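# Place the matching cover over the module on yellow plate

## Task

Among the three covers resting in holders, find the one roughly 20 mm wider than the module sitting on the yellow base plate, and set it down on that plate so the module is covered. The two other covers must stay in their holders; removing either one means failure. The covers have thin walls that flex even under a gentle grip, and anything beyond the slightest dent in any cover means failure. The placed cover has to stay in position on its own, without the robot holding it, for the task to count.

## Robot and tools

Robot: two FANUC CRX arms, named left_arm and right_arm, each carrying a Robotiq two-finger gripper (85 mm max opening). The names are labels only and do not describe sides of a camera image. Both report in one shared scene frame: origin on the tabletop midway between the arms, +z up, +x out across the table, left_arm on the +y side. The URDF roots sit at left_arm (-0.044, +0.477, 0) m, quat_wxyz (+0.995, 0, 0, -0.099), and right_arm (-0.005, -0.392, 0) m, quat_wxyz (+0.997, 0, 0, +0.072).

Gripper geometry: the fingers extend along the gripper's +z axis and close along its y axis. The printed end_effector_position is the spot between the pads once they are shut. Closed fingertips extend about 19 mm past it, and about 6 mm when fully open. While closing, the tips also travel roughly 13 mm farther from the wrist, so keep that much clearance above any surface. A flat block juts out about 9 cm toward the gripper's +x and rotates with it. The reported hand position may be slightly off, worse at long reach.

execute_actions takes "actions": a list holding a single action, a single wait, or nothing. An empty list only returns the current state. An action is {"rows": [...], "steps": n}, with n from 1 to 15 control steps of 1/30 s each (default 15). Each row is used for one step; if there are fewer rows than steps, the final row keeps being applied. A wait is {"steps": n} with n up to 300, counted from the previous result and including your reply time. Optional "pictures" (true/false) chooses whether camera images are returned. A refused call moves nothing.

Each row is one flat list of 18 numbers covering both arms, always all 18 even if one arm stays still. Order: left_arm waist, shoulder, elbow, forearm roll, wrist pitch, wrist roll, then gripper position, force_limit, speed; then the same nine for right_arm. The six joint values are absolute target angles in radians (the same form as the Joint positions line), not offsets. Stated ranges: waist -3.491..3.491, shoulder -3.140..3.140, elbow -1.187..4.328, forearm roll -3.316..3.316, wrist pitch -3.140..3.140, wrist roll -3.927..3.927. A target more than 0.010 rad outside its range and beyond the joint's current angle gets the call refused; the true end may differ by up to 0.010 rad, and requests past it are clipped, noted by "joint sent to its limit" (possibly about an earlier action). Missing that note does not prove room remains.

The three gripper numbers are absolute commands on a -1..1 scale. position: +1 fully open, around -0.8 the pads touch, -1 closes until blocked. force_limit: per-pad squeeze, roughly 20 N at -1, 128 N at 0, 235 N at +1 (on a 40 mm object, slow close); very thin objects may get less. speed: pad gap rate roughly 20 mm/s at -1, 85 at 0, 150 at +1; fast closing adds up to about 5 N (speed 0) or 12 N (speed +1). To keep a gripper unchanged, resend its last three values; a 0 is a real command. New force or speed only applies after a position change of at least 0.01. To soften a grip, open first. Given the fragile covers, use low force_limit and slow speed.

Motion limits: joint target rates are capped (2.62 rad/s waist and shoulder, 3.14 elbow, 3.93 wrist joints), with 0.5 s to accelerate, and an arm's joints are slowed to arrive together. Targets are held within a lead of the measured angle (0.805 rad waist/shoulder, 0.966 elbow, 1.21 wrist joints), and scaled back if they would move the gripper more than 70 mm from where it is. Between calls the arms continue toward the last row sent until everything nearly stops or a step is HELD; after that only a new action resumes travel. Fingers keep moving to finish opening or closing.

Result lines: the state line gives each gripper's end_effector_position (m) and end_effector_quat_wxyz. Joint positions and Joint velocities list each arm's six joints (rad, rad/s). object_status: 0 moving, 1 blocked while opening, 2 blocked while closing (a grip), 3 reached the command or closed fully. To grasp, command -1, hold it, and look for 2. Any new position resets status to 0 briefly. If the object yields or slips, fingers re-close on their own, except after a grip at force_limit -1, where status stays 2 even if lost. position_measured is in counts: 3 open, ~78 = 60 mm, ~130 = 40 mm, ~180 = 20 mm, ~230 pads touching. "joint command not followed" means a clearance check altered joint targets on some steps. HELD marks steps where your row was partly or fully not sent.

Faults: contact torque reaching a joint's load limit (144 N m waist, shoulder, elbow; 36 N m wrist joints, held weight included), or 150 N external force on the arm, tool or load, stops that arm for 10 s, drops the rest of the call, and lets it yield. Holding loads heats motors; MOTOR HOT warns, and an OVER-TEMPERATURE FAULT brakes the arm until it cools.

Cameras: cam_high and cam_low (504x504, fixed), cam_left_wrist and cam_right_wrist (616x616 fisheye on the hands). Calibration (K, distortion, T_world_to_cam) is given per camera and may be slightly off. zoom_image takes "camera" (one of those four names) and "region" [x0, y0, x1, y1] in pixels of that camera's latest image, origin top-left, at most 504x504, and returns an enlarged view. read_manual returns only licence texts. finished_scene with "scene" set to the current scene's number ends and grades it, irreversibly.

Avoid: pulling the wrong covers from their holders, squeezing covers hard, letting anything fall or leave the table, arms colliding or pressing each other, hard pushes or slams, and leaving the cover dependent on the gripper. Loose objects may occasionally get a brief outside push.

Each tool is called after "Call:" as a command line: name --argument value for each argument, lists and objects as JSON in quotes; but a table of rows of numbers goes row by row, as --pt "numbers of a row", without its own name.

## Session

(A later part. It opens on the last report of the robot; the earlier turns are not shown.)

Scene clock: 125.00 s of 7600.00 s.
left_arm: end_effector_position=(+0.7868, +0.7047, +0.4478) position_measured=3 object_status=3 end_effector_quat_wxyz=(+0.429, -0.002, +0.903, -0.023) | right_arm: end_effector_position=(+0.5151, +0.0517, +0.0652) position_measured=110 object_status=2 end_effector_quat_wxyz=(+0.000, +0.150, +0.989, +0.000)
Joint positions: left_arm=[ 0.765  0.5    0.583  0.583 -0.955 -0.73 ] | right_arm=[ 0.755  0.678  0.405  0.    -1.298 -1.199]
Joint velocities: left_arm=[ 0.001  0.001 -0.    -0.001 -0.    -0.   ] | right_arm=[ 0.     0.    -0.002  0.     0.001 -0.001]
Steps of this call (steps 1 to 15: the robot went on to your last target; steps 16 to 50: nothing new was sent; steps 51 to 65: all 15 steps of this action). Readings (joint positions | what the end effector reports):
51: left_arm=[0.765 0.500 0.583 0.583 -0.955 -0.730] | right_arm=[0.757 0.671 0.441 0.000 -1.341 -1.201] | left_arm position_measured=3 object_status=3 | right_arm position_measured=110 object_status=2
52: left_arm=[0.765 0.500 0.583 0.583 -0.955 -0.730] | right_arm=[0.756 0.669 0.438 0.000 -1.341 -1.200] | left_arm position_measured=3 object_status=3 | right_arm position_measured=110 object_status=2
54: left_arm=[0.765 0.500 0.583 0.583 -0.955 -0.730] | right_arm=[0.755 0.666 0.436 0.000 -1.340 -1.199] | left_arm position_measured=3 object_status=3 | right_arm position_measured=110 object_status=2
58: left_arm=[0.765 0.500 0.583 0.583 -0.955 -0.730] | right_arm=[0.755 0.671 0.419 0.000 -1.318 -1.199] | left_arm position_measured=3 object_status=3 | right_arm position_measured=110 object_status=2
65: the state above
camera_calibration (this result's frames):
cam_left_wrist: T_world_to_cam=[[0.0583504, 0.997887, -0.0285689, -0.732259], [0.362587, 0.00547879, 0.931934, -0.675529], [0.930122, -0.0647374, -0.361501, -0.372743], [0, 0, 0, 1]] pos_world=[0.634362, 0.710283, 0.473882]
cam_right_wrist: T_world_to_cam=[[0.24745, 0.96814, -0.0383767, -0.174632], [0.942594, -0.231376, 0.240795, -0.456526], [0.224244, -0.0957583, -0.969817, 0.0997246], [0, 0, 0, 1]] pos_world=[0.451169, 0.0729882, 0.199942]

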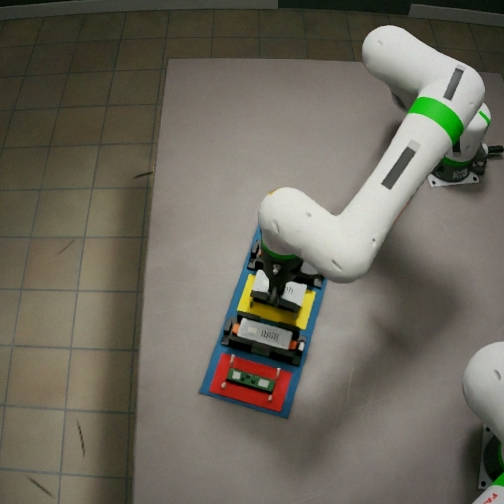

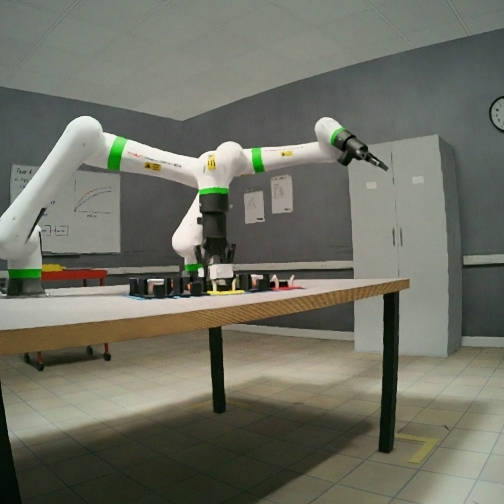

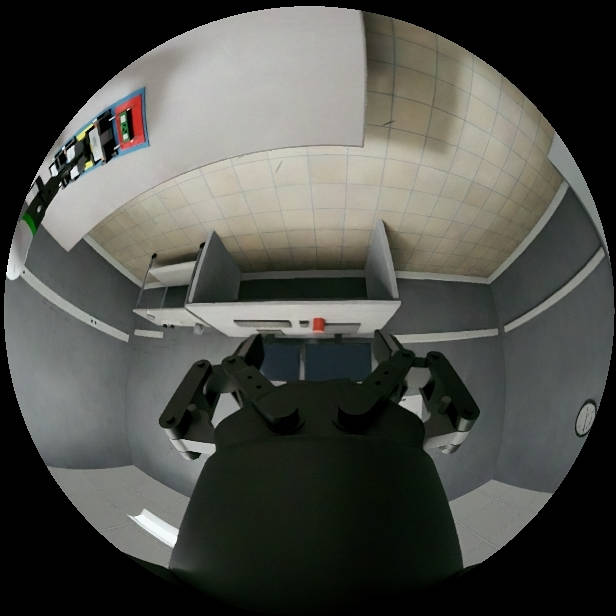

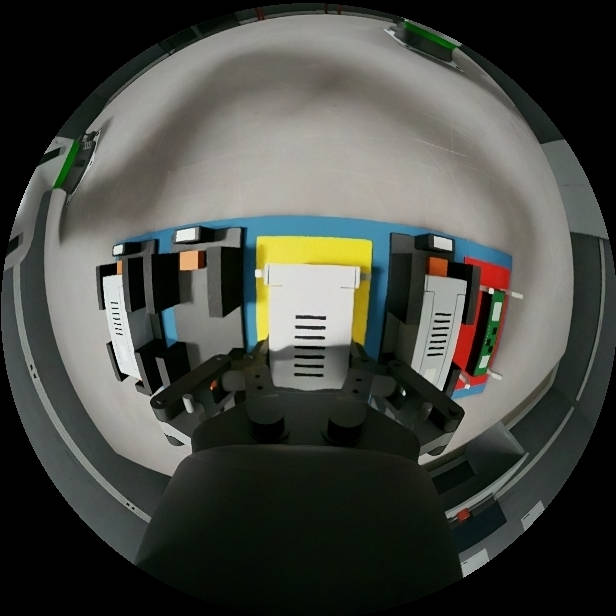

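Call:
execute_actions --actions '[{"rows":[[0.765,0.5,0.583,0.583,-0.955,-0.73,1,-1,-1,0.755,0.687,0.3905,0,-1.2745,-1.199,-1,-0.55,-1]],"steps":15}]'

Call:
zoom_image --camera "cam_high" --region '[220,240,340,340]'

Call:
zoom_image --camera "cam_low" --region '[170,240,290,310]'

Scene clock: 126.37 s of 7600.00 s.
left_arm: end_effector_position=(+0.7868, +0.7047, +0.4478) position_measured=3 object_status=3 end_effector_quat_wxyz=(+0.429, -0.002, +0.903, -0.023) | right_arm: end_effector_position=(+0.5151, +0.0517, +0.0532) position_measured=110 object_status=2 end_effector_quat_wxyz=(-0.000, +0.150, +0.989, -0.000)
Joint positions: left_arm=[ 0.765  0.5    0.583  0.583 -0.955 -0.73 ] | right_arm=[ 0.755  0.687  0.391 -0.    -1.275 -1.199]
Joint velocities: left_arm=[-0.001 -0.001  0.     0.     0.    -0.   ] | right_arm=[ 0.     0.    -0.     0.001 -0.    -0.   ]
Steps of this call (steps 1 to 15: the robot went on to your last target; steps 16 to 26: nothing new was sent; steps 27 to 41: all 15 steps of this action). Readings (joint positions | what the end effector reports):
27: left_arm=[0.765 0.500 0.583 0.583 -0.955 -0.730] | right_arm=[0.755 0.678 0.404 0.000 -1.297 -1.199] | left_arm position_measured=3 object_status=3 | right_arm position_measured=110 object_status=2
28: left_arm=[0.765 0.500 0.583 0.583 -0.955 -0.730] | right_arm=[0.755 0.680 0.400 0.000 -1.290 -1.199] | left_arm position_measured=3 object_status=3 | right_arm position_measured=110 object_status=2
30: left_arm=[0.765 0.500 0.583 0.583 -0.955 -0.730] | right_arm=[0.755 0.686 0.392 -0.000 -1.277 -1.199] | left_arm position_measured=3 object_status=3 | right_arm position_measured=110 object_status=2
34: left_arm=[0.765 0.500 0.583 0.583 -0.955 -0.730] | right_arm=[0.755 0.687 0.391 -0.000 -1.275 -1.199] | left_arm position_measured=3 object_status=3 | right_arm position_measured=110 object_status=2
41: the state above
camera_calibration (this result's frames):
cam_left_wrist: T_world_to_cam=[[0.0583505, 0.997887, -0.0285689, -0.732259], [0.362587, 0.00547879, 0.931934, -0.675529], [0.930122, -0.0647375, -0.361501, -0.372743], [0, 0, 0, 1]] pos_world=[0.634362, 0.710283, 0.473882]
cam_right_wrist: T_world_to_cam=[[0.247453, 0.96813, -0.0386275, -0.175084], [0.94264, -0.231336, 0.240653, -0.453649], [0.224048, -0.0959622, -0.969842, 0.0882014], [0, 0, 0, 1]] pos_world=[0.451191, 0.0730222, 0.187951]

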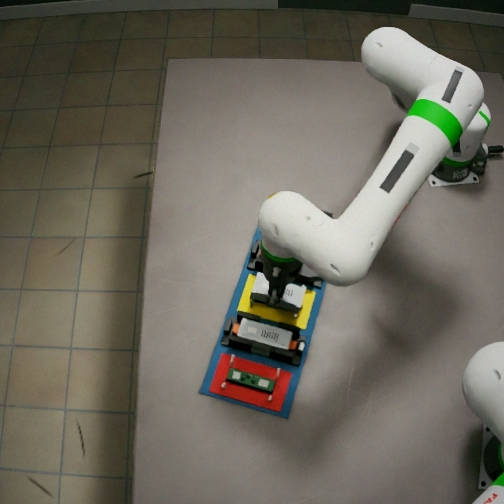

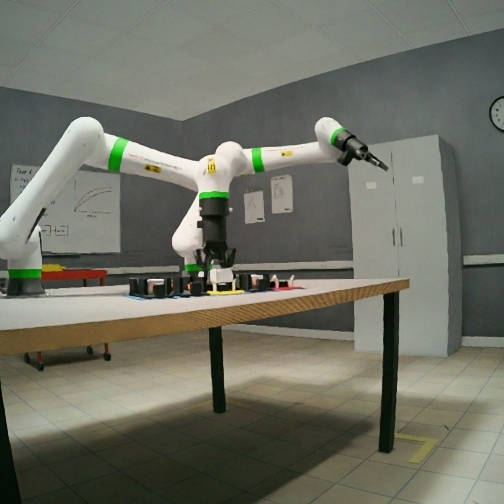

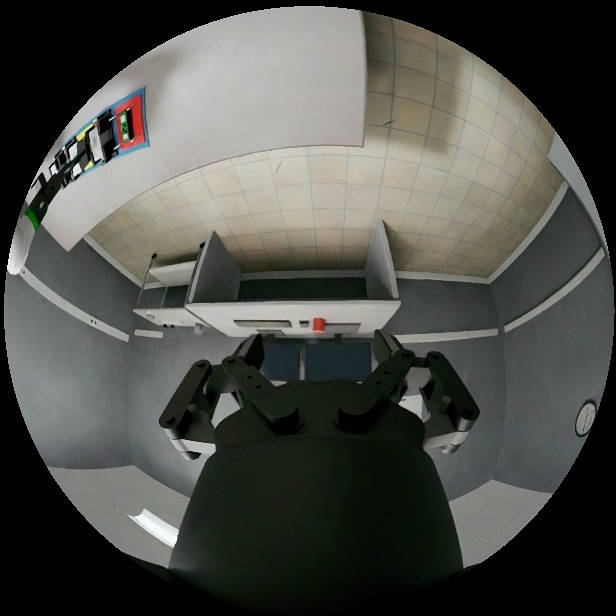

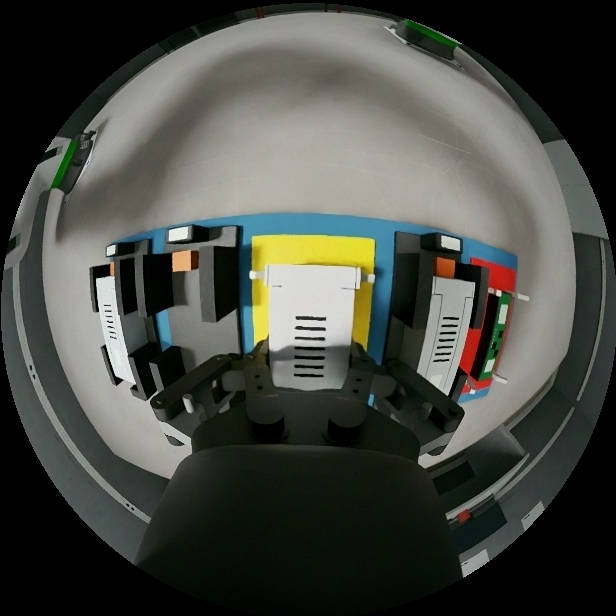

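Region (220, 240, 340, 340) of cam_high's 504x504 image, scaled by 4.200, with more detail than that image has.

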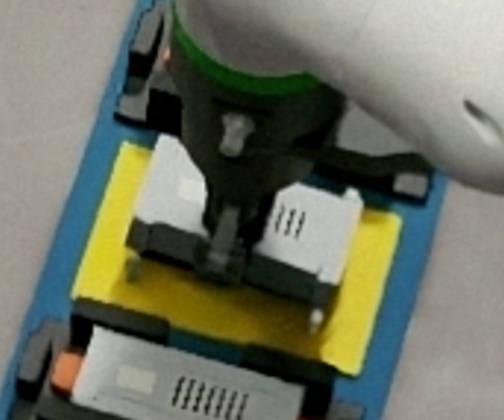

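Region (170, 240, 290, 310) of cam_low's 504x504 image, scaled by 4.200, with more detail than that image has; it fills the top 294 rows of this view, and the rest is white.

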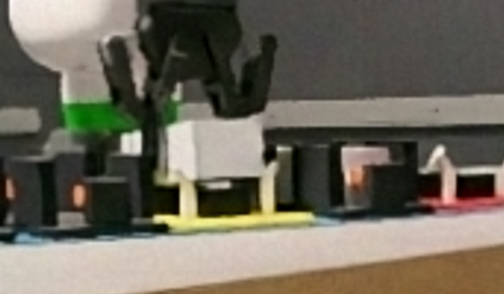

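Call:
execute_actions --actions '[{"rows":[[0.765,0.5,0.583,0.583,-0.955,-0.73,1,-1,-1,0.755,0.6935,0.381,0,-1.2585,-1.199,-1,-0.55,-1]],"steps":15}]'

Call:
zoom_image --camera "cam_low" --region '[170,240,290,310]'

Call:
zoom_image --camera "cam_right_wrist" --region '[200,200,420,400]'

Scene clock: 127.77 s of 7600.00 s.
left_arm: end_effector_position=(+0.7868, +0.7047, +0.4478) position_measured=3 object_status=3 end_effector_quat_wxyz=(+0.429, -0.002, +0.903, -0.023) | right_arm: end_effector_position=(+0.5150, +0.0518, +0.0449) position_measured=110 object_status=2 end_effector_quat_wxyz=(-0.000, +0.150, +0.989, -0.000)
Joint positions: left_arm=[ 0.765  0.5    0.583  0.583 -0.955 -0.73 ] | right_arm=[ 0.755  0.693  0.381  0.    -1.259 -1.199]
Joint velocities: left_arm=[ 0.001  0.     0.001  0.001 -0.001 -0.   ] | right_arm=[ 0.  0. -0.  0. -0. -0.]
Steps of this call (steps 1 to 15: the robot went on to your last target; steps 16 to 27: nothing new was sent; steps 28 to 42: all 15 steps of this action). Readings (joint positions | what the end effector reports):
28: left_arm=[0.765 0.500 0.583 0.583 -0.955 -0.730] | right_arm=[0.755 0.687 0.390 0.000 -1.274 -1.199] | left_arm position_measured=3 object_status=3 | right_arm position_measured=110 object_status=2
29: left_arm=[0.765 0.500 0.583 0.583 -0.955 -0.730] | right_arm=[0.755 0.689 0.387 0.000 -1.268 -1.199] | left_arm position_measured=3 object_status=3 | right_arm position_measured=110 object_status=2
31: left_arm=[0.765 0.500 0.583 0.583 -0.955 -0.730] | right_arm=[0.755 0.693 0.382 0.000 -1.260 -1.199] | left_arm position_measured=3 object_status=3 | right_arm position_measured=110 object_status=2
35: left_arm=[0.765 0.500 0.583 0.583 -0.955 -0.730] | right_arm=[0.755 0.693 0.381 0.000 -1.259 -1.199] | left_arm position_measured=3 object_status=3 | right_arm position_measured=110 object_status=2
42: the state above
camera_calibration (this result's frames):
cam_left_wrist: T_world_to_cam=[[0.0583504, 0.997887, -0.028569, -0.732259], [0.362587, 0.00547887, 0.931934, -0.675529], [0.930121, -0.0647374, -0.361501, -0.372743], [0, 0, 0, 1]] pos_world=[0.634362, 0.710283, 0.473882]
cam_right_wrist: T_world_to_cam=[[0.247239, 0.968184, -0.0386427, -0.175364], [0.942691, -0.231123, 0.240658, -0.451588], [0.22407, -0.0959281, -0.96984, 0.0802009], [0, 0, 0, 1]] pos_world=[0.451094, 0.073105, 0.179684]

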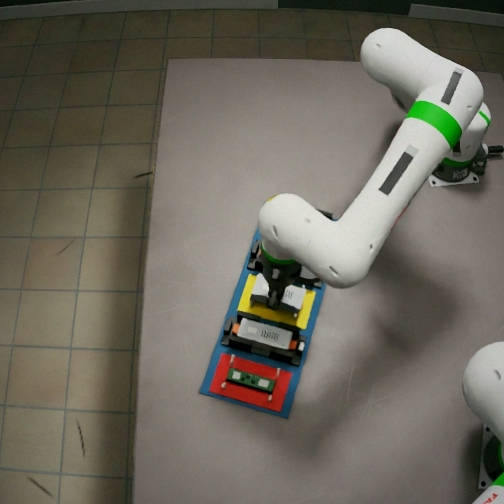

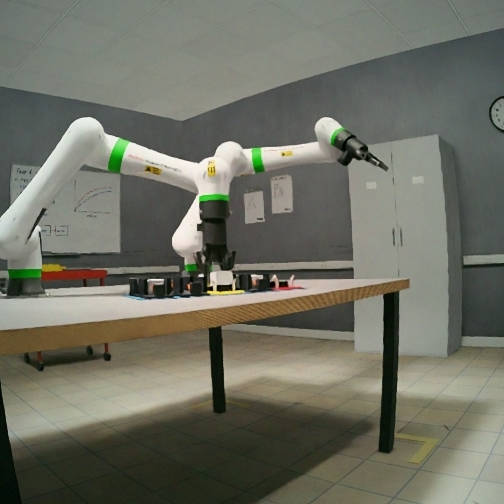

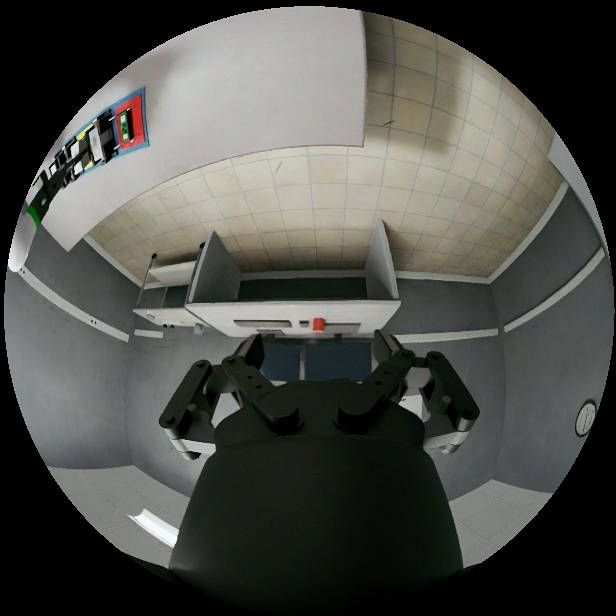

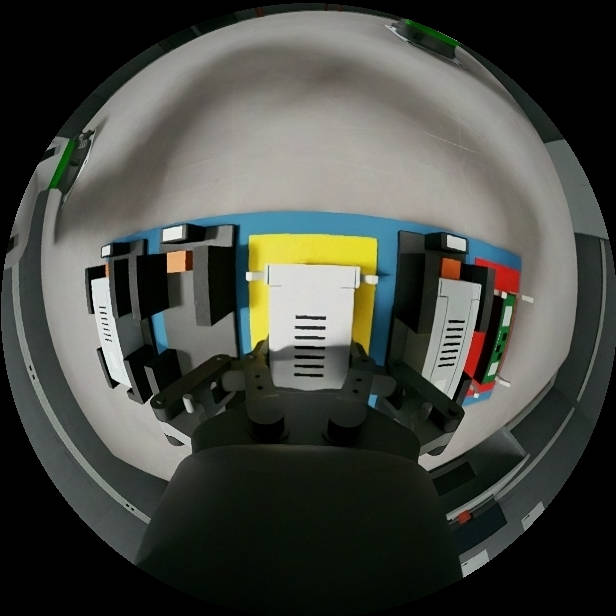

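Region (170, 240, 290, 310) of cam_low's 504x504 image, scaled by 4.200, with more detail than that image has; it fills the top 294 rows of this view, and the rest is white.

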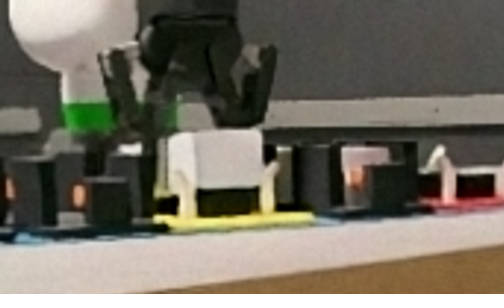

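Region (200, 200, 420, 400) of cam_right_wrist's 616x616 image, scaled by 2.291, with more detail than that image has; it fills the top 458 rows of this view, and the rest is white.

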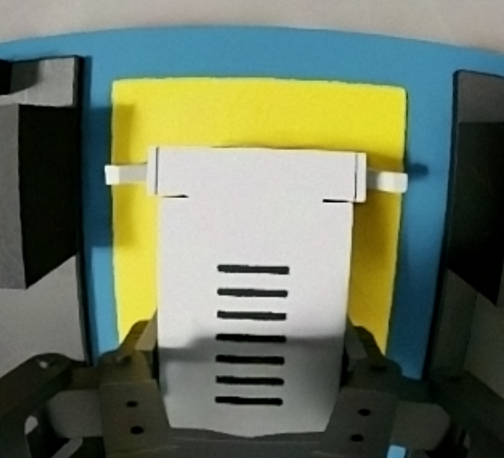

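Call:
execute_actions --actions '[{"rows":[[0.765,0.5,0.583,0.583,-0.955,-0.73,1,-1,-1,0.755,0.6975,0.375,0,-1.2485,-1.199,-1,-0.55,-1]],"steps":12}]'

Call:
zoom_image --camera "cam_low" --region '[170,240,290,310]'

Call:
zoom_image --camera "cam_right_wrist" --region '[200,200,420,400]'

Scene clock: 129.00 s of 7600.00 s.
left_arm: end_effector_position=(+0.7868, +0.7047, +0.4478) position_measured=3 object_status=3 end_effector_quat_wxyz=(+0.429, -0.002, +0.903, -0.023) | right_arm: end_effector_position=(+0.5150, +0.0517, +0.0398) position_measured=110 object_status=2 end_effector_quat_wxyz=(-0.000, +0.150, +0.989, -0.000)
Joint positions: left_arm=[ 0.765  0.5    0.583  0.583 -0.955 -0.73 ] | right_arm=[ 0.755  0.697  0.375 -0.    -1.249 -1.199]
Joint velocities: left_arm=[-0.001  0.    -0.001  0.001 -0.    -0.   ] | right_arm=[ 0.     0.     0.    -0.001 -0.    -0.   ]
Steps of this call (steps 1 to 15: the robot went on to your last target; steps 16 to 25: nothing new was sent; steps 26 to 37: all 12 steps of this action). Readings (joint positions | what the end effector reports):
26: left_arm=[0.765 0.500 0.583 0.583 -0.955 -0.730] | right_arm=[0.755 0.694 0.381 -0.000 -1.258 -1.199] | left_arm position_measured=3 object_status=3 | right_arm position_measured=110 object_status=2
27: left_arm=[0.765 0.500 0.583 0.583 -0.955 -0.730] | right_arm=[0.755 0.695 0.378 -0.000 -1.254 -1.199] | left_arm position_measured=3 object_status=3 | right_arm position_measured=110 object_status=2
29: left_arm=[0.765 0.500 0.583 0.583 -0.955 -0.730] | right_arm=[0.755 0.697 0.376 -0.000 -1.249 -1.199] | left_arm position_measured=3 object_status=3 | right_arm position_measured=110 object_status=2
33: left_arm=[0.765 0.500 0.583 0.583 -0.955 -0.730] | right_arm=[0.755 0.697 0.375 -0.000 -1.249 -1.199] | left_arm position_measured=3 object_status=3 | right_arm position_measured=110 object_status=2
37: the state above
camera_calibration (this result's frames):
cam_left_wrist: T_world_to_cam=[[0.0583503, 0.997887, -0.0285692, -0.732259], [0.362587, 0.00547917, 0.931934, -0.67553], [0.930122, -0.0647375, -0.361501, -0.372743], [0, 0, 0, 1]] pos_world=[0.634362, 0.710283, 0.473882]
cam_right_wrist: T_world_to_cam=[[0.247393, 0.968146, -0.0385967, -0.175526], [0.942672, -0.231293, 0.240569, -0.450333], [0.223979, -0.0958992, -0.969864, 0.0752506], [0, 0, 0, 1]] pos_world=[0.451085, 0.0729923, 0.174544]

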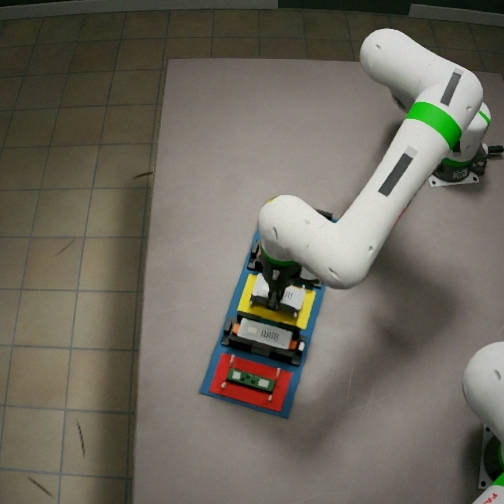

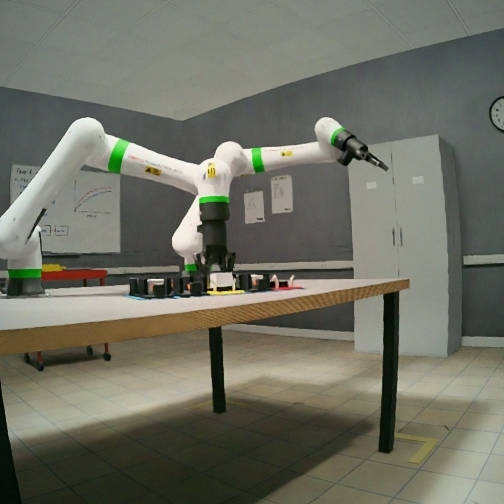

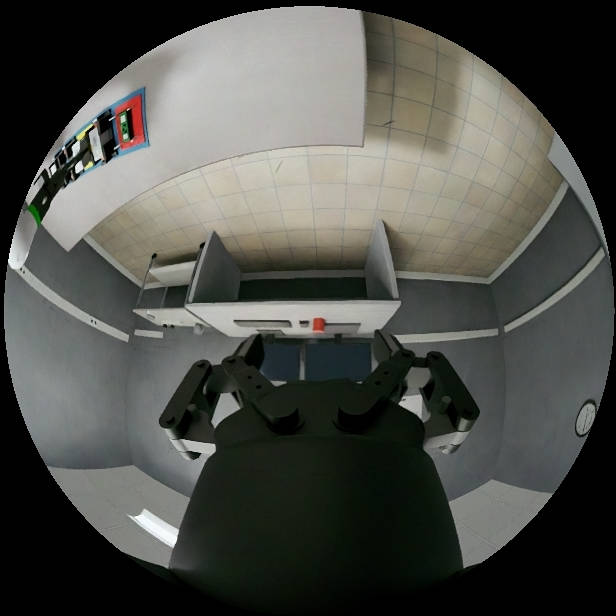

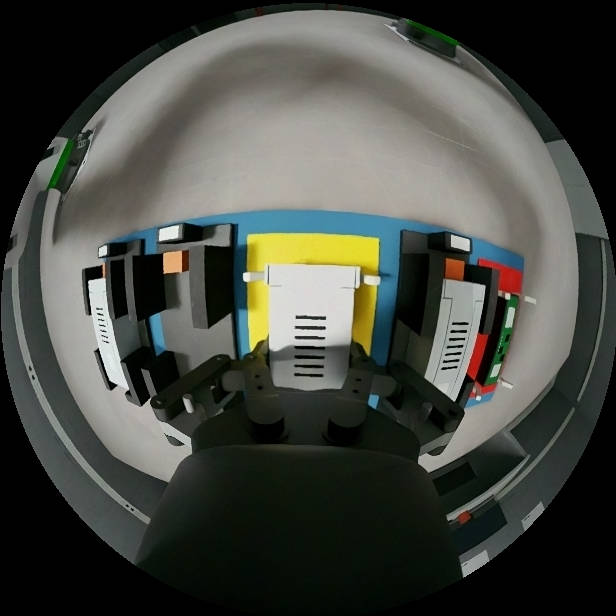

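Region (170, 240, 290, 310) of cam_low's 504x504 image, scaled by 4.200, with more detail than that image has; it fills the top 294 rows of this view, and the rest is white.

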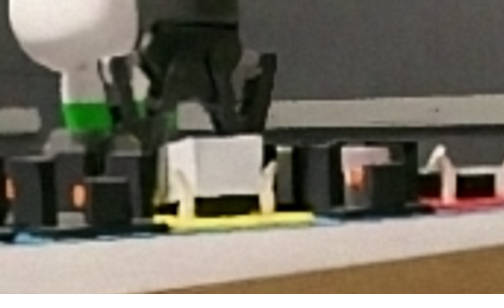

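Region (200, 200, 420, 400) of cam_right_wrist's 616x616 image, scaled by 2.291, with more detail than that image has; it fills the top 458 rows of this view, and the rest is white.

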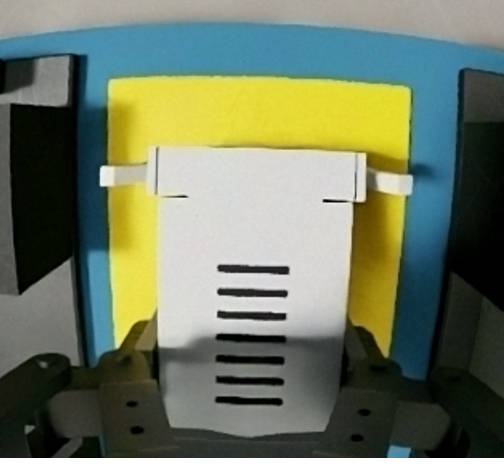

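Call:
execute_actions --actions '[{"rows":[[0.765,0.5,0.583,0.583,-0.955,-0.73,1,-1,-1,0.755,0.7015,0.3692,0,-1.2385,-1.199,-1,-0.55,-1]],"steps":12}]'

Call:
zoom_image --camera "cam_low" --region '[170,240,290,310]'

Call:
zoom_image --camera "cam_right_wrist" --region '[200,200,420,400]'

Scene clock: 130.37 s of 7600.00 s.
left_arm: end_effector_position=(+0.7868, +0.7047, +0.4478) position_measured=3 object_status=3 end_effector_quat_wxyz=(+0.429, -0.002, +0.903, -0.023) | right_arm: end_effector_position=(+0.5150, +0.0517, +0.0348) position_measured=110 object_status=2 end_effector_quat_wxyz=(+0.000, +0.150, +0.989, +0.000)
Joint positions: left_arm=[ 0.765  0.5    0.583  0.583 -0.955 -0.73 ] | right_arm=[ 0.755  0.701  0.369  0.    -1.238 -1.199]
Joint velocities: left_arm=[-0.  0. -0.  0.  0. -0.] | right_arm=[-0.     0.001 -0.001 -0.002  0.    -0.001]
Steps of this call (steps 1 to 15: the robot went on to your last target; steps 16 to 29: nothing new was sent; steps 30 to 41: all 12 steps of this action). Readings (joint positions | what the end effector reports):
30: left_arm=[0.765 0.500 0.583 0.583 -0.955 -0.730] | right_arm=[0.755 0.698 0.375 0.000 -1.248 -1.199] | left_arm position_measured=3 object_status=3 | right_arm position_measured=110 object_status=2
31: left_arm=[0.765 0.500 0.583 0.583 -0.955 -0.730] | right_arm=[0.755 0.699 0.372 0.000 -1.244 -1.199] | left_arm position_measured=3 object_status=3 | right_arm position_measured=110 object_status=2
33: left_arm=[0.765 0.500 0.583 0.583 -0.955 -0.730] | right_arm=[0.755 0.701 0.370 0.000 -1.239 -1.199] | left_arm position_measured=3 object_status=3 | right_arm position_measured=110 object_status=2
37: left_arm=[0.765 0.500 0.583 0.583 -0.955 -0.730] | right_arm=[0.755 0.701 0.369 0.000 -1.239 -1.199] | left_arm position_measured=3 object_status=3 | right_arm position_measured=110 object_status=2
41: the state above
camera_calibration (this result's frames):
cam_left_wrist: T_world_to_cam=[[0.0583505, 0.997887, -0.0285691, -0.732259], [0.362587, 0.0054789, 0.931934, -0.67553], [0.930121, -0.0647376, -0.361501, -0.372743], [0, 0, 0, 1]] pos_world=[0.634362, 0.710283, 0.473882]
cam_right_wrist: T_world_to_cam=[[0.247353, 0.968162, -0.0384513, -0.175662], [0.94262, -0.231264, 0.240798, -0.449145], [0.224239, -0.0958071, -0.969813, 0.0702428], [0, 0, 0, 1]] pos_world=[0.451073, 0.0729275, 0.169521]

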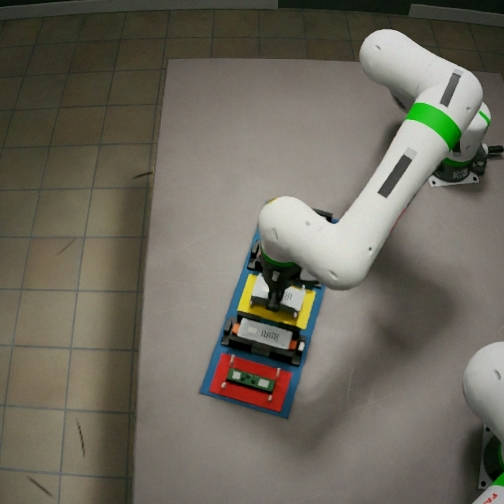

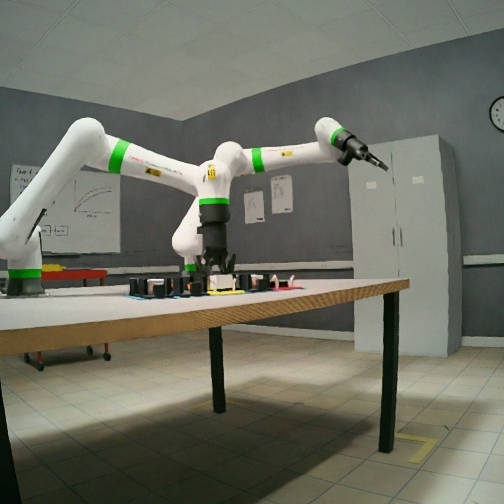

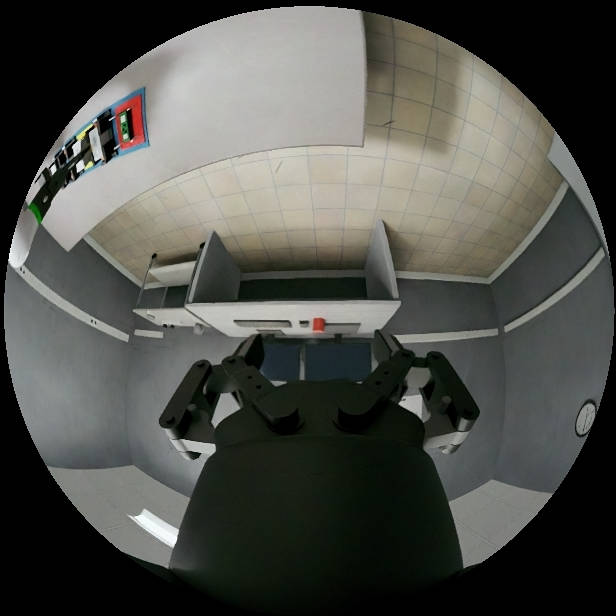

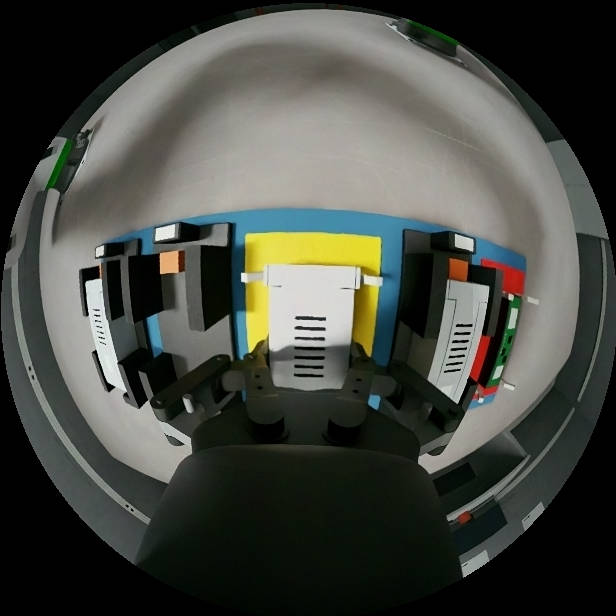

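Region (170, 240, 290, 310) of cam_low's 504x504 image, scaled by 4.200, with more detail than that image has; it fills the top 294 rows of this view, and the rest is white.

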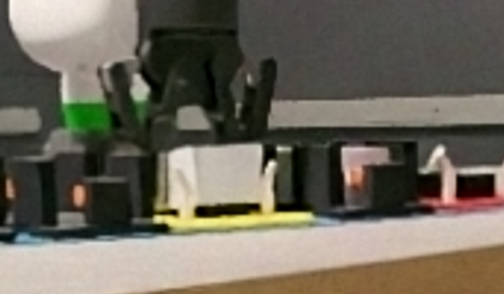

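Region (200, 200, 420, 400) of cam_right_wrist's 616x616 image, scaled by 2.291, with more detail than that image has; it fills the top 458 rows of this view, and the rest is white.

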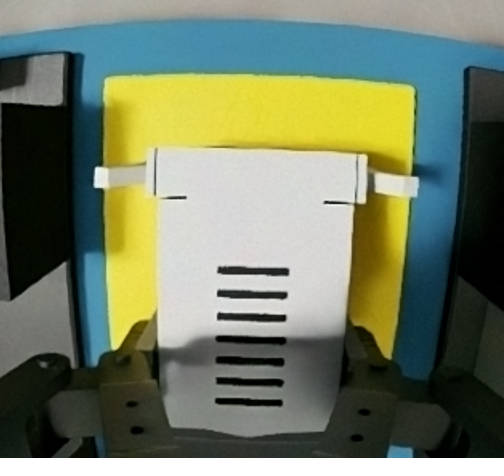

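Call:
execute_actions --actions '[{"rows":[[0.765,0.5,0.583,0.583,-0.955,-0.73,1,-1,-1,0.755,0.7031,0.367,0,-1.2345,-1.199,-1,-0.55,-1],[0.765,0.5,0.583,0.583,-0.955,-0.73,1,-1,-1,0.755,0.7031,0.367,0,-1.2345,-1.199,-1,-0.55,-1],[0.765,0.5,0.583,0.583,-0.955,-0.73,1,-1,-1,0.755,0.7031,0.367,0,-1.2345,-1.199,-1,-0.55,-1],[0.765,0.5,0.583,0.583,-0.955,-0.73,1,-1,-1,0.755,0.7031,0.367,0,-1.2345,-1.199,-1,-0.55,-1],[0.765,0.5,0.583,0.583,-0.955,-0.73,1,-1,-1,0.755,0.7031,0.367,0,-1.2345,-1.199,-1,-0.55,-1],[0.765,0.5,0.583,0.583,-0.955,-0.73,1,-1,-1,0.755,0.7031,0.367,0,-1.2345,-1.199,0.4,-0.55,-0.5]],"steps":15}]' --pictures false

Call:
execute_actions --actions '[{"rows":[[0.765,0.5,0.583,0.583,-0.955,-0.73,1,-1,-1,0.755,0.7031,0.367,0,-1.2345,-1.199,0.4,-0.55,-0.5],[0.765,0.5,0.583,0.583,-0.955,-0.73,1,-1,-1,0.755,0.7031,0.367,0,-1.2345,-1.199,0.4,-0.55,-0.5],[0.765,0.5,0.583,0.583,-0.955,-0.73,1,-1,-1,0.755,0.7031,0.367,0,-1.2345,-1.199,0.4,-0.55,-0.5],[0.765,0.5,0.583,0.583,-0.955,-0.73,1,-1,-1,0.755,0.666,0.435,0,-1.34,-1.199,0.4,-0.55,-0.5]],"steps":15}]'

Call:
zoom_image --camera "cam_low" --region '[170,240,290,310]'

Scene clock: 132.37 s of 7600.00 s.
left_arm: end_effector_position=(+0.7868, +0.7047, +0.4478) position_measured=3 object_status=3 end_effector_quat_wxyz=(+0.429, -0.002, +0.903, -0.023) | right_arm: end_effector_position=(+0.5150, +0.0517, +0.0327) position_measured=80 object_status=0 end_effector_quat_wxyz=(+0.000, +0.150, +0.989, +0.000)
Joint positions: left_arm=[ 0.765  0.5    0.583  0.583 -0.955 -0.73 ] | right_arm=[ 0.755  0.703  0.367 -0.    -1.234 -1.199]
Joint velocities: left_arm=[ 0. -0.  0.  0.  0.  0.] | right_arm=[ 0.001  0.    -0.     0.001  0.     0.001]
Steps of this call (steps 1 to 15: the robot went on to your last target; steps 16 to 45: nothing new was sent; steps 46 to 60: all 15 steps of this action). Readings (joint positions | what the end effector reports):
46: left_arm=[0.765 0.500 0.583 0.583 -0.955 -0.730] | right_arm=[0.755 0.702 0.369 -0.000 -1.238 -1.199] | left_arm position_measured=3 object_status=3 | right_arm position_measured=110 object_status=2
47: left_arm=[0.765 0.500 0.583 0.583 -0.955 -0.730] | right_arm=[0.755 0.702 0.368 -0.000 -1.236 -1.199] | left_arm position_measured=3 object_status=3 | right_arm position_measured=110 object_status=2
49: left_arm=[0.765 0.500 0.583 0.583 -0.955 -0.730] | right_arm=[0.755 0.703 0.367 -0.000 -1.235 -1.199] | left_arm position_measured=3 object_status=3 | right_arm position_measured=110 object_status=2
53: left_arm=[0.765 0.500 0.583 0.583 -0.955 -0.730] | right_arm=[0.755 0.703 0.367 -0.000 -1.235 -1.199] | left_arm position_measured=3 object_status=3 | right_arm position_measured=106 object_status=0
60: the state above

Scene clock: 132.87 s of 7600.00 s.
left_arm: end_effector_position=(+0.7868, +0.7047, +0.4478) position_measured=3 object_status=3 end_effector_quat_wxyz=(+0.429, -0.002, +0.903, -0.023) | right_arm: end_effector_position=(+0.5155, +0.0522, +0.0858) position_measured=78 object_status=3 end_effector_quat_wxyz=(-0.000, +0.150, +0.989, -0.000)
Joint positions: left_arm=[ 0.765  0.5    0.583  0.583 -0.955 -0.73 ] | right_arm=[ 0.755  0.666  0.435  0.    -1.34  -1.199]
Joint velocities: left_arm=[-0.001  0.001 -0.001  0.001  0.001 -0.   ] | right_arm=[-0.001  0.     0.003  0.001 -0.001  0.002]
Steps of this call (steps 1 to 15: all 15 steps of this action). Readings (joint positions | what the end effector reports):
1: left_arm=[0.765 0.500 0.583 0.583 -0.955 -0.730] | right_arm=[0.755 0.703 0.367 -0.000 -1.234 -1.199] | left_arm position_measured=3 object_status=3 | right_arm position_measured=79 object_status=0
2: left_arm=[0.765 0.500 0.583 0.583 -0.955 -0.730] | right_arm=[0.755 0.703 0.367 -0.000 -1.234 -1.199] | left_arm position_measured=3 object_status=3 | right_arm position_measured=79 object_status=0
4: left_arm=[0.765 0.500 0.583 0.583 -0.955 -0.730] | right_arm=[0.755 0.703 0.367 -0.000 -1.235 -1.199] | left_arm position_measured=3 object_status=3 | right_arm position_measured=78 object_status=0
8: left_arm=[0.765 0.500 0.583 0.583 -0.955 -0.730] | right_arm=[0.755 0.679 0.412 -0.000 -1.304 -1.199] | left_arm position_measured=3 object_status=3 | right_arm position_measured=78 object_status=0
15: the state above
camera_calibration (this result's frames):
cam_left_wrist: T_world_to_cam=[[0.0583504, 0.997887, -0.0285689, -0.732259], [0.362587, 0.00547882, 0.931934, -0.675529], [0.930122, -0.0647374, -0.361501, -0.372743], [0, 0, 0, 1]] pos_world=[0.634362, 0.710283, 0.473882]
cam_right_wrist: T_world_to_cam=[[0.247298, 0.968169, -0.038639, -0.174331], [0.94266, -0.231175, 0.24073, -0.461719], [0.224135, -0.0959556, -0.969823, 0.119755], [0, 0, 0, 1]] pos_world=[0.451514, 0.0735347, 0.220555]

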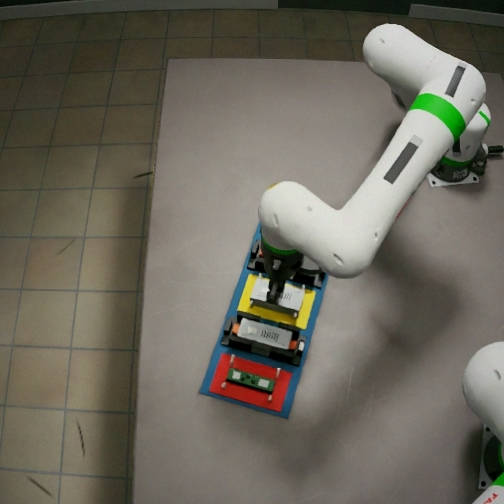

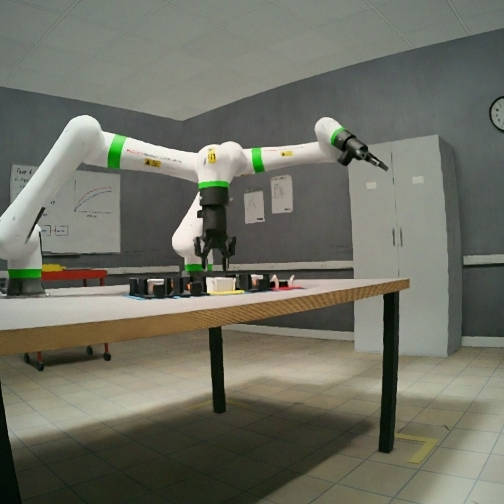

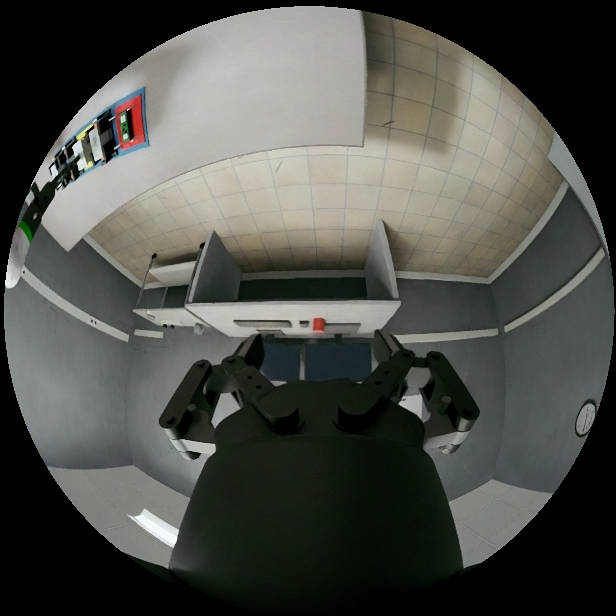

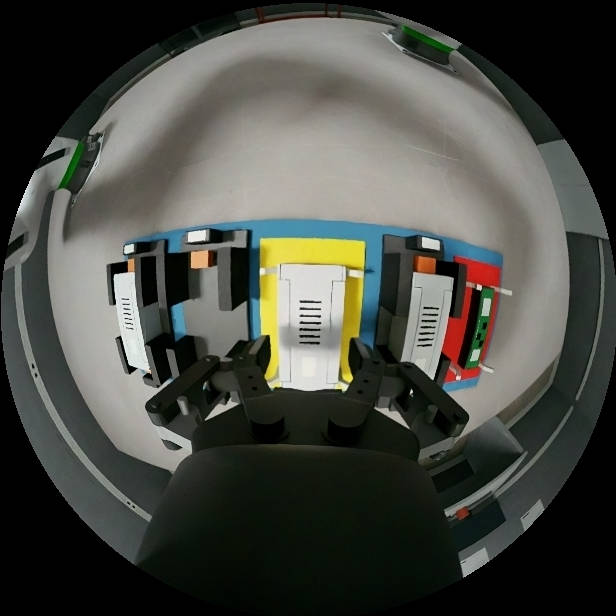

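Region (170, 240, 290, 310) of cam_low's 504x504 image, scaled by 4.200, with more detail than that image has; it fills the top 294 rows of this view, and the rest is white.

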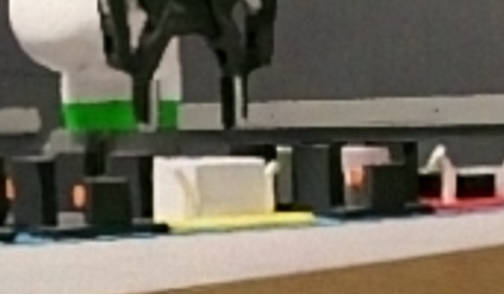

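Seated.

Call:
finished_scene --scene 2

The scene is finished: the task was done.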